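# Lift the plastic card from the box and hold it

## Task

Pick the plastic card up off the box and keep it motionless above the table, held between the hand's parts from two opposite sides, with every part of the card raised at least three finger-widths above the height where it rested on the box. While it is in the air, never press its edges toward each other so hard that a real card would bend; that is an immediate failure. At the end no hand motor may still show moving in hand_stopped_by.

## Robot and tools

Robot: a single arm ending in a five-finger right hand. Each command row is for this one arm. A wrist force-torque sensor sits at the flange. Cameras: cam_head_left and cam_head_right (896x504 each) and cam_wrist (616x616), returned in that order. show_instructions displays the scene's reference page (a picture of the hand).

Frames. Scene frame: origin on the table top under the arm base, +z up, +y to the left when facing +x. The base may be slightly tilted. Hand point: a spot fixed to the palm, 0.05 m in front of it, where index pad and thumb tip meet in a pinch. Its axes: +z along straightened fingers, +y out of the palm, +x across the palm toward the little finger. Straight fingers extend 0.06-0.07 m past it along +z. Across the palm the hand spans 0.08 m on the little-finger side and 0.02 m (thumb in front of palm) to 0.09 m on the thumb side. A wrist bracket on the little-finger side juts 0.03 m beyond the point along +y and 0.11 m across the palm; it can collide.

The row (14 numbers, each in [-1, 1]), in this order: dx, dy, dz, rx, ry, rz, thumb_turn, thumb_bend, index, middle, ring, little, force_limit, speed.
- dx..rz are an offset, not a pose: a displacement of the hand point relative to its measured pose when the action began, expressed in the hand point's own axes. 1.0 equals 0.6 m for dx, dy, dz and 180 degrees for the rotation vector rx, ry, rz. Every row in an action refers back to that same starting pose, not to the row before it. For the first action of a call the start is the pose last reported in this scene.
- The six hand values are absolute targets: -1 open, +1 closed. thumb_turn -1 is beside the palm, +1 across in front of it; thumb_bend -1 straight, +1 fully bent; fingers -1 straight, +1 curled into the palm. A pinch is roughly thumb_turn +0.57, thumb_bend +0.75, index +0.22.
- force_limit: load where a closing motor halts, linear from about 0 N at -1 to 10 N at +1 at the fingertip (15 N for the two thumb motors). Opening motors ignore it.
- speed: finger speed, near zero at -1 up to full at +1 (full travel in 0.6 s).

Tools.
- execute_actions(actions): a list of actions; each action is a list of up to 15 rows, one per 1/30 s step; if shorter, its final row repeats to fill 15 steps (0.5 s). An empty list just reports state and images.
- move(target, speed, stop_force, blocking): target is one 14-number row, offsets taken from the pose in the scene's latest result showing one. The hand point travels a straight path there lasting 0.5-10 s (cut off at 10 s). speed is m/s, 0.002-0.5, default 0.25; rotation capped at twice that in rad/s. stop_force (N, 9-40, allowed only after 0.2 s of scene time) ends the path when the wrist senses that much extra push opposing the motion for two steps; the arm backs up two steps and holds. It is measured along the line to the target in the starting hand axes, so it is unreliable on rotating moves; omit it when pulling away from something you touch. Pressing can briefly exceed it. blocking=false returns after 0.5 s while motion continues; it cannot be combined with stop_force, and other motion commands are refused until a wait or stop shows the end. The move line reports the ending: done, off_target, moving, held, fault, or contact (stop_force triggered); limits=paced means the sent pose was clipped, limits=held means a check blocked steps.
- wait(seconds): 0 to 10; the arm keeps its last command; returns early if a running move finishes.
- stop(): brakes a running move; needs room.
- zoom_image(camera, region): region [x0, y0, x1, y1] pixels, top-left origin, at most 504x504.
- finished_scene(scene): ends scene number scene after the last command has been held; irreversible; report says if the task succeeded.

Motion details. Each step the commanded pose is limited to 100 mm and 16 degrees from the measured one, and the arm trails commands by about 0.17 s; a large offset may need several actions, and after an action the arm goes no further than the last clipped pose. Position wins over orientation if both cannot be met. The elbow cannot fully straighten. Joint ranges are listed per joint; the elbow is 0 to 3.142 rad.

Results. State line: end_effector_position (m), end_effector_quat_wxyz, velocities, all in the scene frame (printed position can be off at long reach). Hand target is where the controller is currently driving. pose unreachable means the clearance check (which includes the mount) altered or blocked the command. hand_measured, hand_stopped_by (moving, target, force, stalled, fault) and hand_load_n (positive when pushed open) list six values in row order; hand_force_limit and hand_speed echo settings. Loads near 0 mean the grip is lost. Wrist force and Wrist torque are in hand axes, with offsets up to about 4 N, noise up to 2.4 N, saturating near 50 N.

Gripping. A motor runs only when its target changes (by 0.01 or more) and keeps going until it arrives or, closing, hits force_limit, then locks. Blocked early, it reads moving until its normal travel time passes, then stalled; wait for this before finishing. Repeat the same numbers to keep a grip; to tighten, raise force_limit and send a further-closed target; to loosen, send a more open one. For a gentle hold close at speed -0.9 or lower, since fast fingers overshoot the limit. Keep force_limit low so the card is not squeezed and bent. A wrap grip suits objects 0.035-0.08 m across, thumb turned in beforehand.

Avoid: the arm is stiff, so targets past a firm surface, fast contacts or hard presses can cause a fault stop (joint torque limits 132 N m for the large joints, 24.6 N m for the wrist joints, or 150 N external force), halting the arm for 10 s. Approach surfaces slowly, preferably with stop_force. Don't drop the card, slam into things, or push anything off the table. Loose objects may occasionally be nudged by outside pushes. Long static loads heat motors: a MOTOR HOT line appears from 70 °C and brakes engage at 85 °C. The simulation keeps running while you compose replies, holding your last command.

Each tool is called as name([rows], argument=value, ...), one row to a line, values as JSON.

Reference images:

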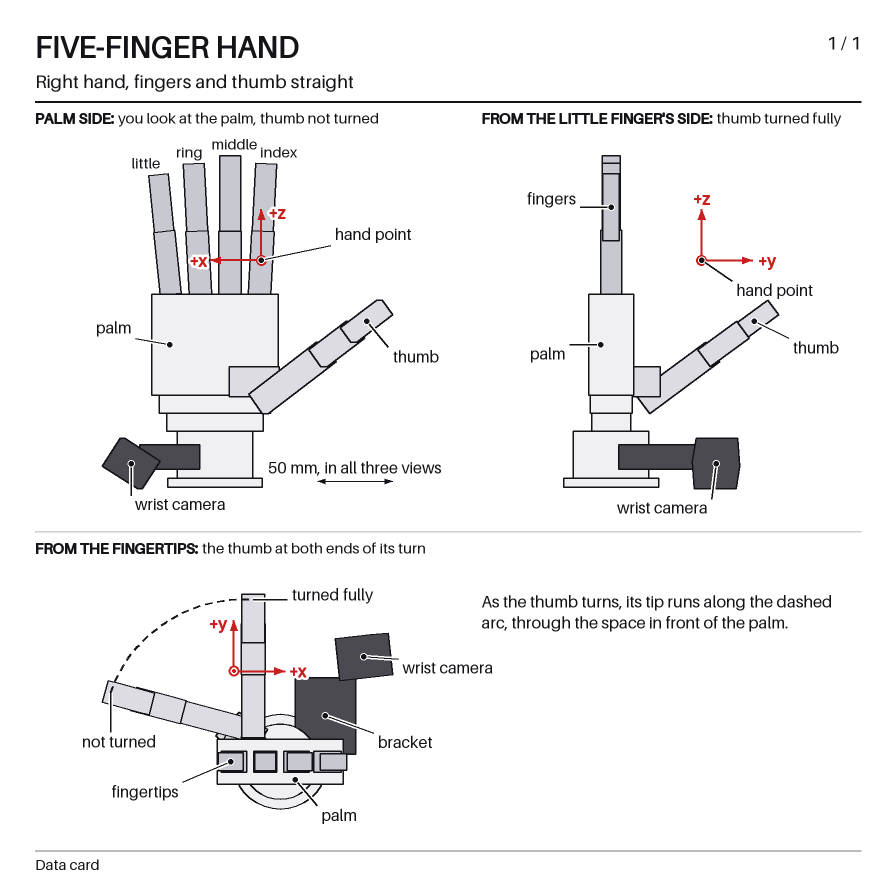

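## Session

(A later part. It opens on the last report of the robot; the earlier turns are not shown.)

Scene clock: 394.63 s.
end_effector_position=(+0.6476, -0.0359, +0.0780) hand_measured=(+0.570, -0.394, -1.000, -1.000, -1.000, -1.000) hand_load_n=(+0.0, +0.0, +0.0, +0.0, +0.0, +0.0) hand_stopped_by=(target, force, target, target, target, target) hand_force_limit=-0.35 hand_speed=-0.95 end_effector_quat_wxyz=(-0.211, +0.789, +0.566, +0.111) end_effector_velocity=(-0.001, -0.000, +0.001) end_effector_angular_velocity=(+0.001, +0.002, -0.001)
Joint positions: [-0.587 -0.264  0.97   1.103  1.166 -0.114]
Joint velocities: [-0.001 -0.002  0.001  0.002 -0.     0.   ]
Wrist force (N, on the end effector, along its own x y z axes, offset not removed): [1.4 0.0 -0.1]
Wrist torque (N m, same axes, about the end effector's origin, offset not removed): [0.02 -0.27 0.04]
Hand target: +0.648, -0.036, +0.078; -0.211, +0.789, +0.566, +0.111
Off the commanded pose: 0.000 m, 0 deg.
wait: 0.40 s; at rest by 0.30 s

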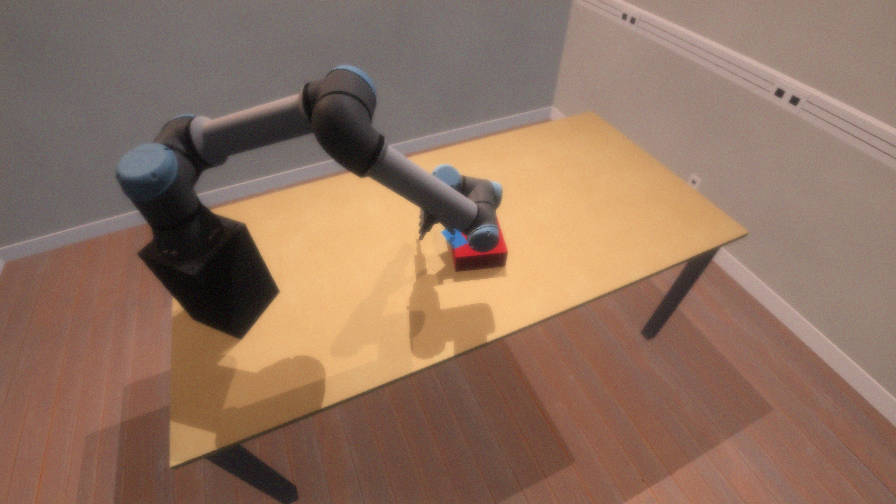

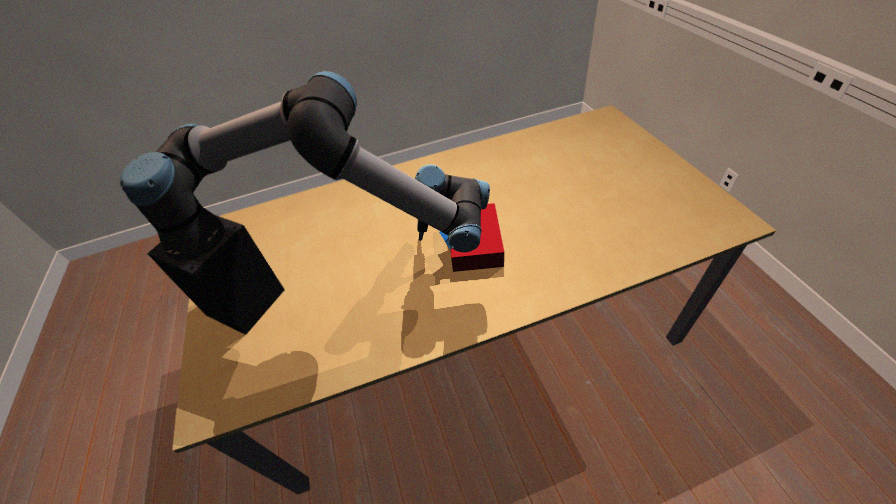

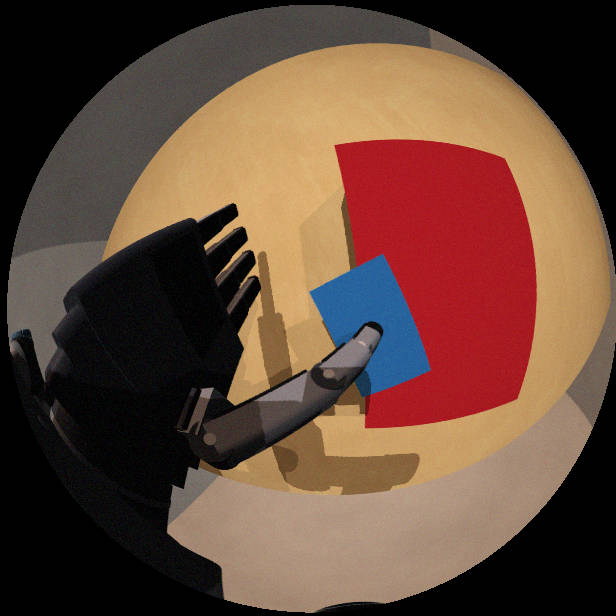

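move(target=[-0.0024, 0.0227, -0.0027, -0.0328, -0.1388, -0.0073, 0.57, 0.75, -0.05, -1, -1, -1, -0.35, -0.2], speed=0.25)

zoom_image(camera="cam_wrist", region=[230, 200, 430, 400])

zoom_image(camera="cam_head_left", region=[410, 190, 500, 280])

Scene clock: 405.67 s.
end_effector_position=(+0.6600, -0.0415, +0.0758) hand_measured=(+0.570, +0.750, -0.050, -1.000, -1.000, -1.000) hand_load_n=(+0.0, +0.0, +0.0, +0.0, +0.0, +0.0) hand_stopped_by=(target, target, target, target, target, target) hand_force_limit=-0.35 hand_speed=-0.20 end_effector_quat_wxyz=(-0.042, +0.797, +0.601, -0.031) end_effector_velocity=(+0.001, +0.000, +0.001) end_effector_angular_velocity=(-0.001, -0.002, +0.002)
Joint positions: [-0.414 -0.273  0.926  1.006  1.574  0.065]
Joint velocities: [ 0.001 -0.001 -0.    -0.001  0.001 -0.001]
Wrist force (N, on the end effector, along its own x y z axes, offset not removed): [3.1 1.1 1.4]
Wrist torque (N m, same axes, about the end effector's origin, offset not removed): [0.11 -0.61 0.07]
Hand target: +0.660, -0.041, +0.076; -0.042, +0.797, +0.601, -0.031
Off the commanded pose: 0.000 m, 0 deg.
move: done

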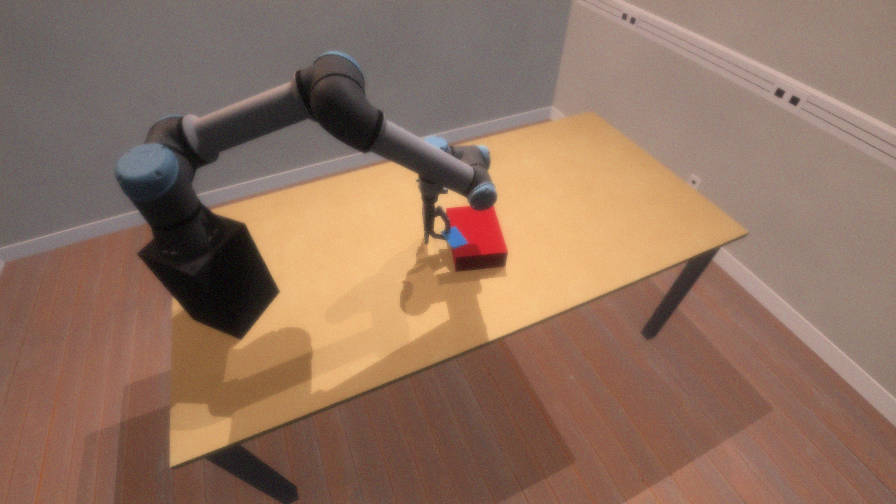

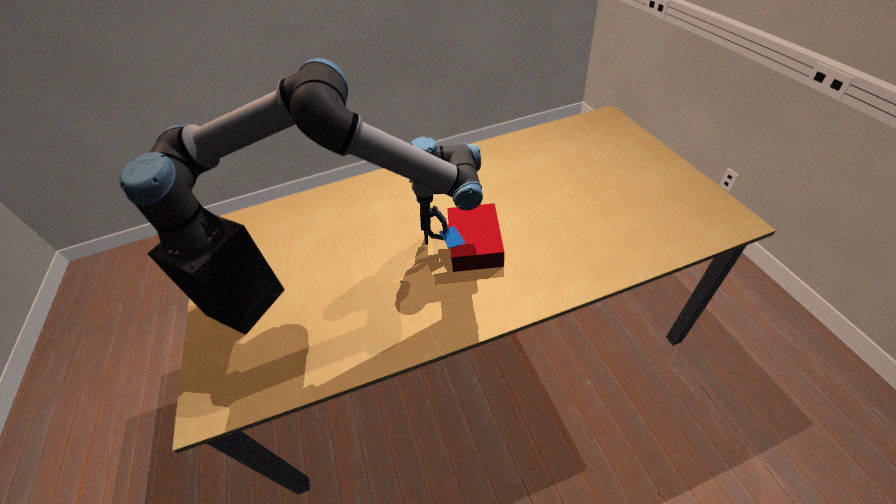

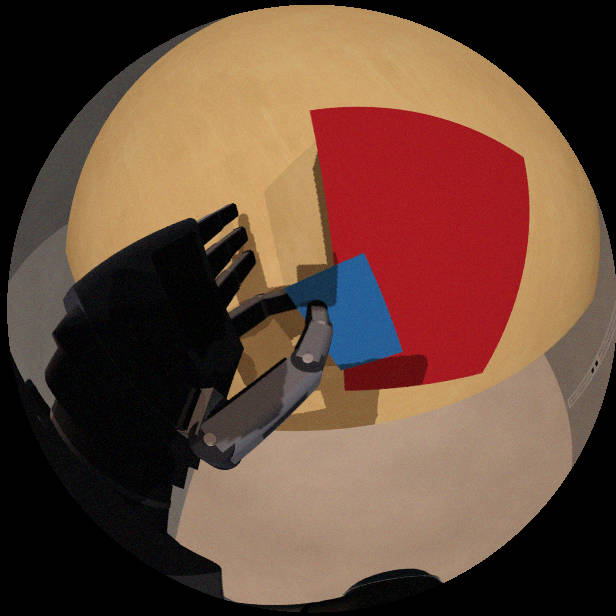

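Region (230, 200, 430, 400) of cam_wrist's 616x616 image, scaled by 2.520, with more detail than that image has.

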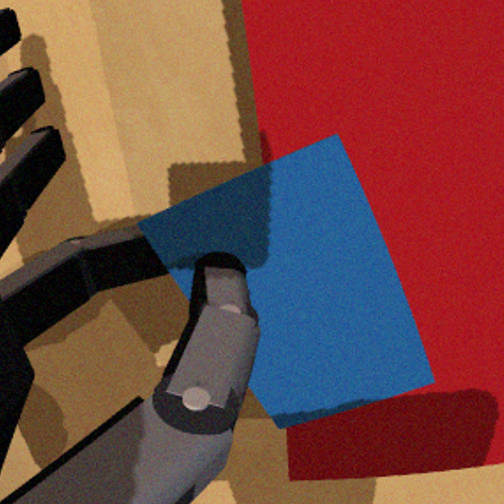

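Region (410, 190, 500, 280) of cam_head_left's 896x504 image, scaled by 5.600, with more detail than that image has.

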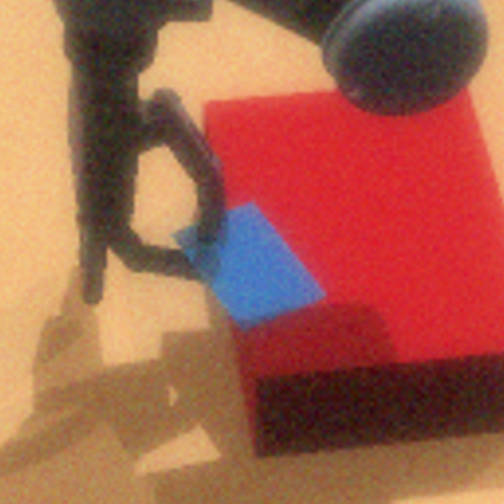

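execute_actions([
  [[0,0,0,0,0,0,0.57,0.75,0.12,-1,-1,-1,0.2,-0.5],[0,0,0,0,0,0,0.57,0.75,0.12,-1,-1,-1,0.2,-0.5],[0,0,0,0,0,0,0.57,0.75,0.12,-1,-1,-1,0.2,-0.5],[0,0,0.0005,0,0,0,0.57,0.75,0.12,-1,-1,-1,0.2,-0.5],[0,0.0001,0.001,0,0,0,0.57,0.75,0.12,-1,-1,-1,0.2,-0.5],[0,0.00015,0.0015,0,0,0,0.57,0.75,0.12,-1,-1,-1,0.2,-0.5],[0,0.0002,0.002,0,0,0,0.57,0.75,0.45,-1,-1,-1,0.2,-0.88],[0,0.00026,0.0025,0,0,0,0.57,0.75,0.45,-1,-1,-1,0.2,-0.88]],
  [[0,0,0,0,0,0,0.57,0.75,0.45,-1,-1,-1,0.2,-0.88]],
])

zoom_image(camera="cam_wrist", region=[230, 200, 430, 400])

zoom_image(camera="cam_head_left", region=[410, 190, 500, 280])

Scene clock: 416.57 s.
end_effector_position=(+0.6600, -0.0415, +0.0744) hand_measured=(+0.570, +0.750, +0.212, -1.000, -1.000, -1.000) hand_load_n=(+0.0, +0.5, +4.0, +0.0, +0.0, +0.0) hand_stopped_by=(target, target, moving, target, target, target) hand_force_limit=0.20 hand_speed=-0.88 end_effector_quat_wxyz=(-0.042, +0.797, +0.601, -0.031) end_effector_velocity=(+0.001, -0.001, +0.002) end_effector_angular_velocity=(-0.001, -0.002, -0.002)
Joint positions: [-0.414 -0.27   0.925  1.004  1.574  0.065]
Joint velocities: [-0.001 -0.002  0.     0.     0.     0.001]
Wrist force (N, on the end effector, along its own x y z axes, offset not removed): [0.1 -2.5 -1.3]
Wrist torque (N m, same axes, about the end effector's origin, offset not removed): [-0.29 0.01 -0.22]
Hand target: +0.660, -0.041, +0.074; -0.042, +0.797, +0.601, -0.031
Off the commanded pose: 0.000 m, 0 deg.

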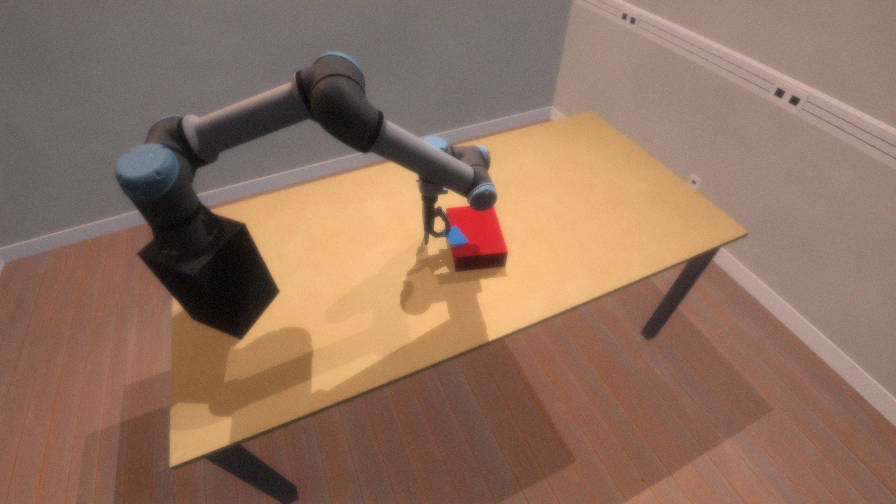

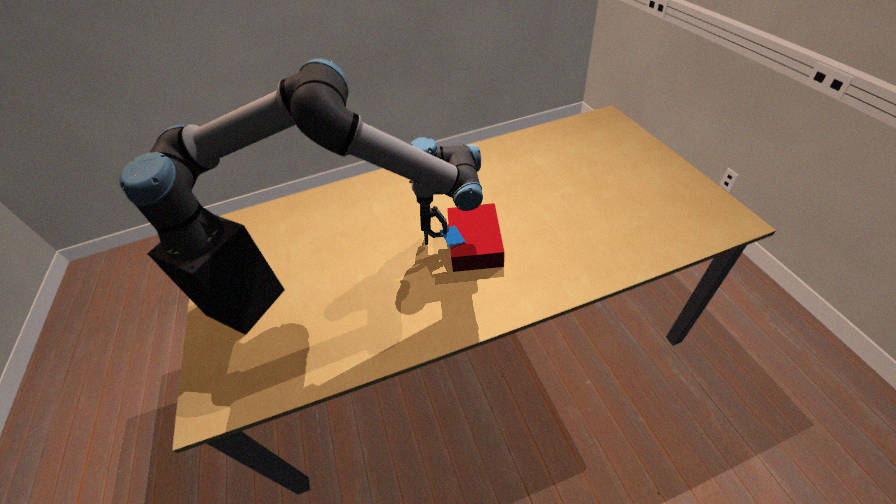

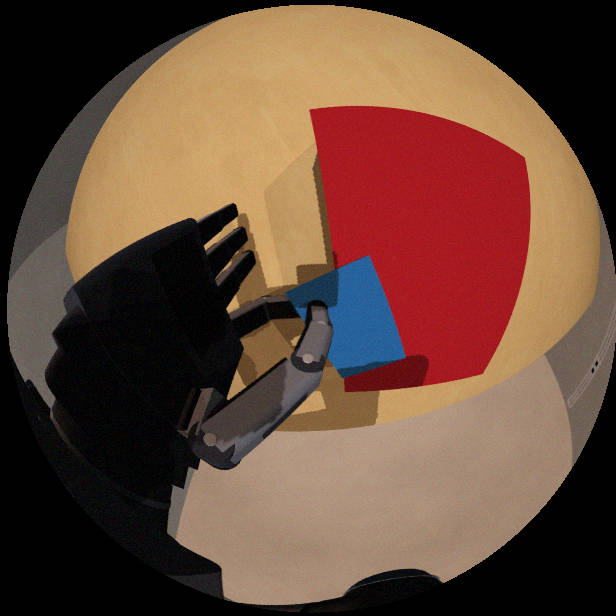

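Region (230, 200, 430, 400) of cam_wrist's 616x616 image, scaled by 2.520, with more detail than that image has.

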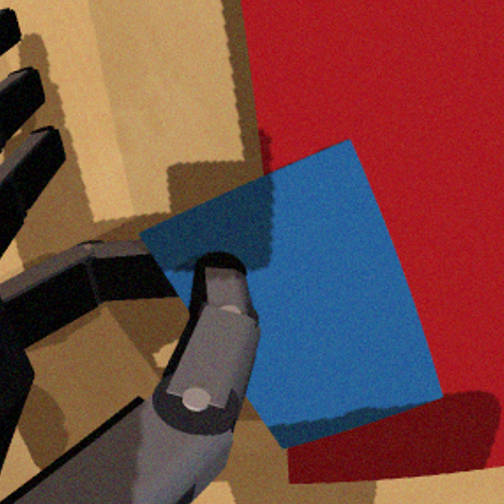

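Region (410, 190, 500, 280) of cam_head_left's 896x504 image, scaled by 5.600, with more detail than that image has.

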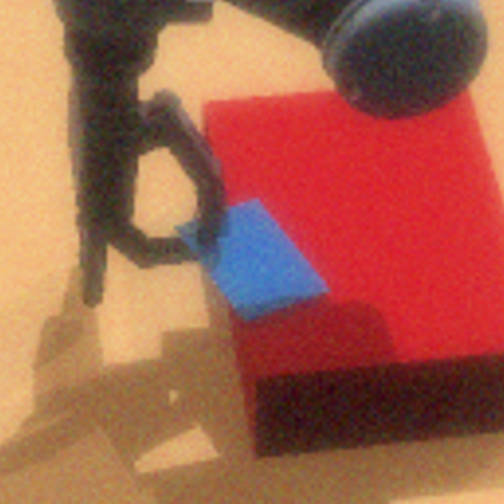

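move(target=[0, -0.0506, -0.1623, 0, 0, 0, 0.57, 0.75, 0.45, -1, -1, -1, 0.2, -0.88], speed=0.15)

zoom_image(camera="cam_wrist", region=[230, 200, 430, 400])

zoom_image(camera="cam_head_left", region=[400, 160, 510, 270])

zoom_image(camera="cam_head_right", region=[400, 160, 510, 270])

Scene clock: 424.10 s.
end_effector_position=(+0.6409, -0.0359, +0.1743) hand_measured=(+0.570, +0.750, +0.218, -1.000, -1.000, -1.000) hand_load_n=(-0.5, +0.5, +6.5, +0.0, +0.0, +0.0) hand_stopped_by=(target, target, force, target, target, target) hand_force_limit=0.20 hand_speed=-0.88 end_effector_quat_wxyz=(-0.042, +0.797, +0.601, -0.031) end_effector_velocity=(-0.000, -0.000, +0.002) end_effector_angular_velocity=(+0.000, -0.000, -0.001)
Joint positions: [-0.41  -0.481  1.084  1.056  1.573  0.069]
Joint velocities: [-0.    -0.004  0.003  0.001 -0.     0.001]
Wrist force (N, on the end effector, along its own x y z axes, offset not removed): [0.1 -1.1 -1.8]
Wrist torque (N m, same axes, about the end effector's origin, offset not removed): [0.03 -0.01 -0.05]
Hand target: +0.641, -0.036, +0.174; -0.042, +0.797, +0.601, -0.031
Off the commanded pose: 0.000 m, 0 deg.
move: done

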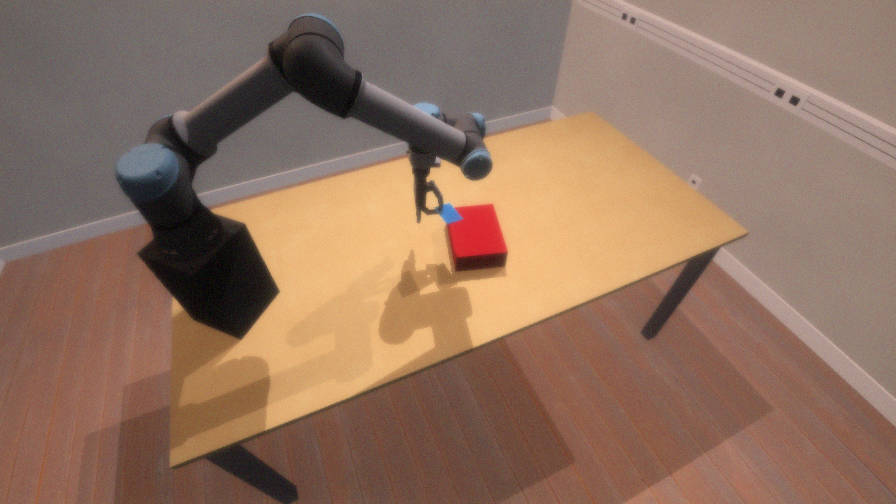

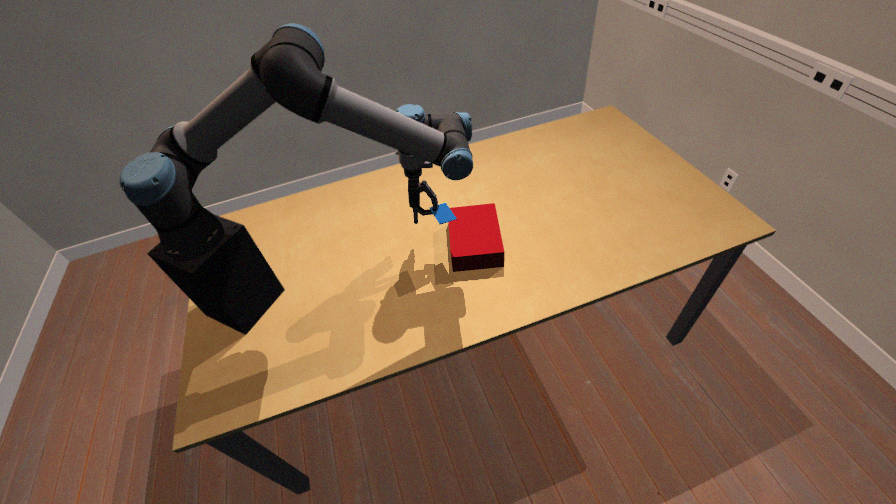

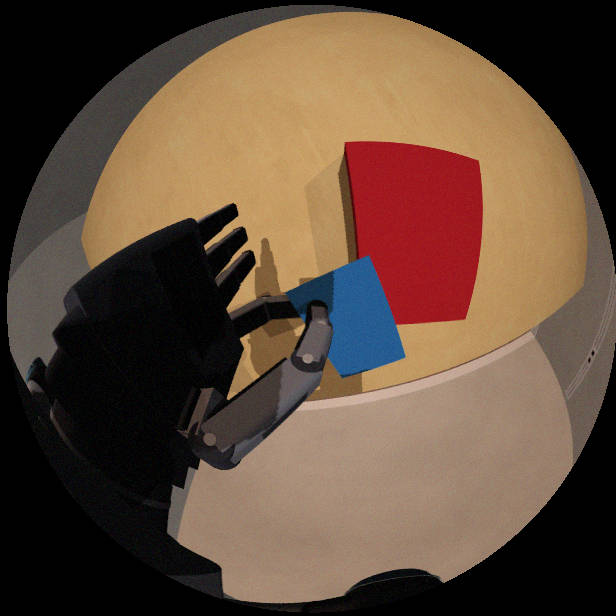

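Region (230, 200, 430, 400) of cam_wrist's 616x616 image, scaled by 2.520, with more detail than that image has.

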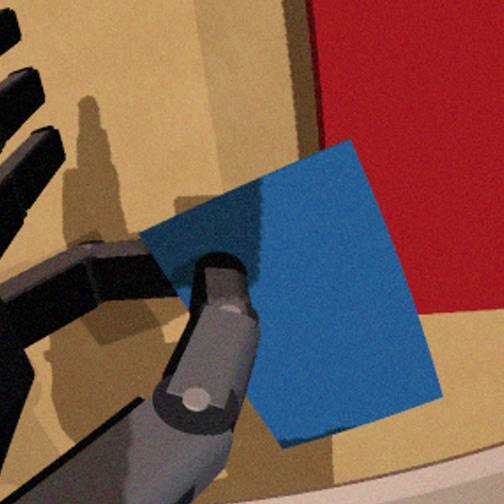

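Region (400, 160, 510, 270) of cam_head_left's 896x504 image, scaled by 4.582, with more detail than that image has.

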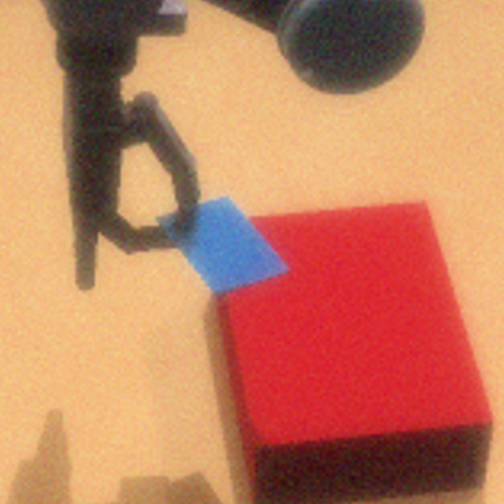

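Region (400, 160, 510, 270) of cam_head_right's 896x504 image, scaled by 4.582, with more detail than that image has.

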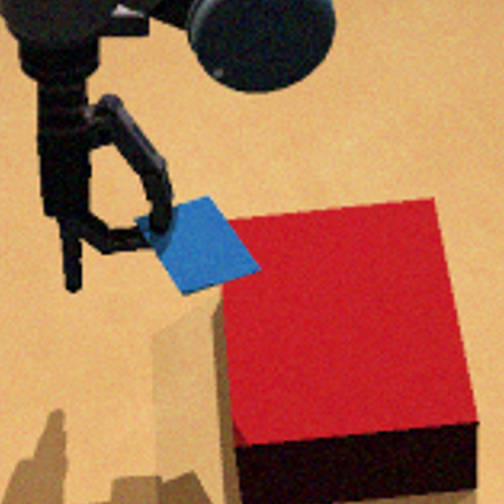

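The card is pinched face to face, level, about 10 cm above where it lay. I'll confirm the grip is steady before ending the scene.

execute_actions(actions=[])

Scene clock: 425.70 s.
end_effector_position=(+0.6409, -0.0359, +0.1745) hand_measured=(+0.570, +0.750, +0.218, -1.000, -1.000, -1.000) hand_load_n=(-0.5, +0.5, +6.5, +0.0, +0.0, +0.0) hand_stopped_by=(target, target, force, target, target, target) hand_force_limit=0.20 hand_speed=-0.88 end_effector_quat_wxyz=(-0.042, +0.797, +0.601, -0.031) end_effector_velocity=(+0.000, +0.000, -0.000) end_effector_angular_velocity=(+0.000, -0.000, +0.000)
Joint positions: [-0.41  -0.481  1.084  1.056  1.573  0.069]
Joint velocities: [ 0.  0. -0. -0. -0. -0.]
Wrist force (N, on the end effector, along its own x y z axes, offset not removed): [0.7 -1.9 0.5]
Wrist torque (N m, same axes, about the end effector's origin, offset not removed): [-0.24 -0.19 -0.08]
Hand target: +0.641, -0.036, +0.174; -0.042, +0.797, +0.601, -0.031
Off the commanded pose: 0.000 m, 0 deg.

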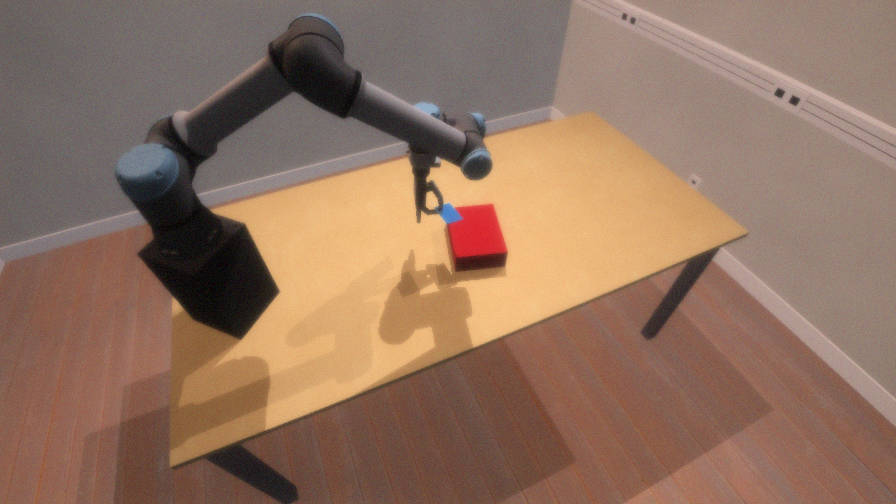

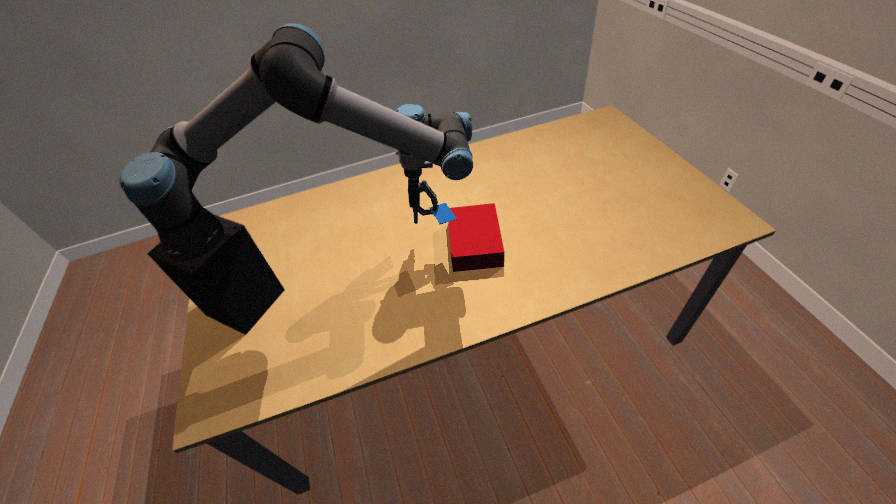

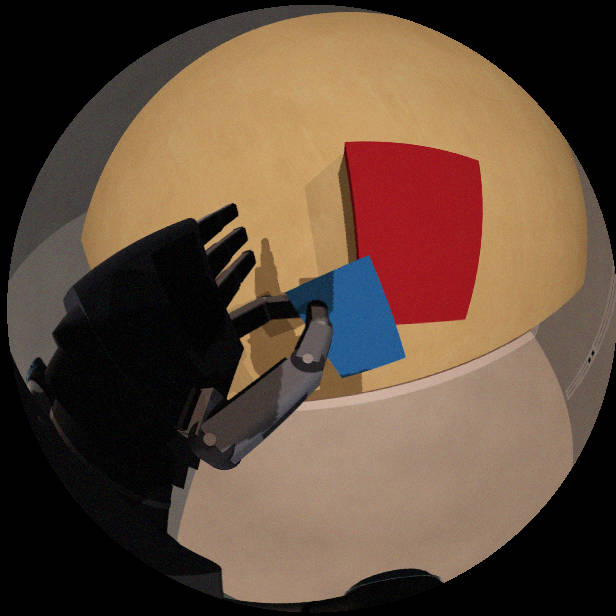

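finished_scene(scene=1)

The scene is finished: the task was done.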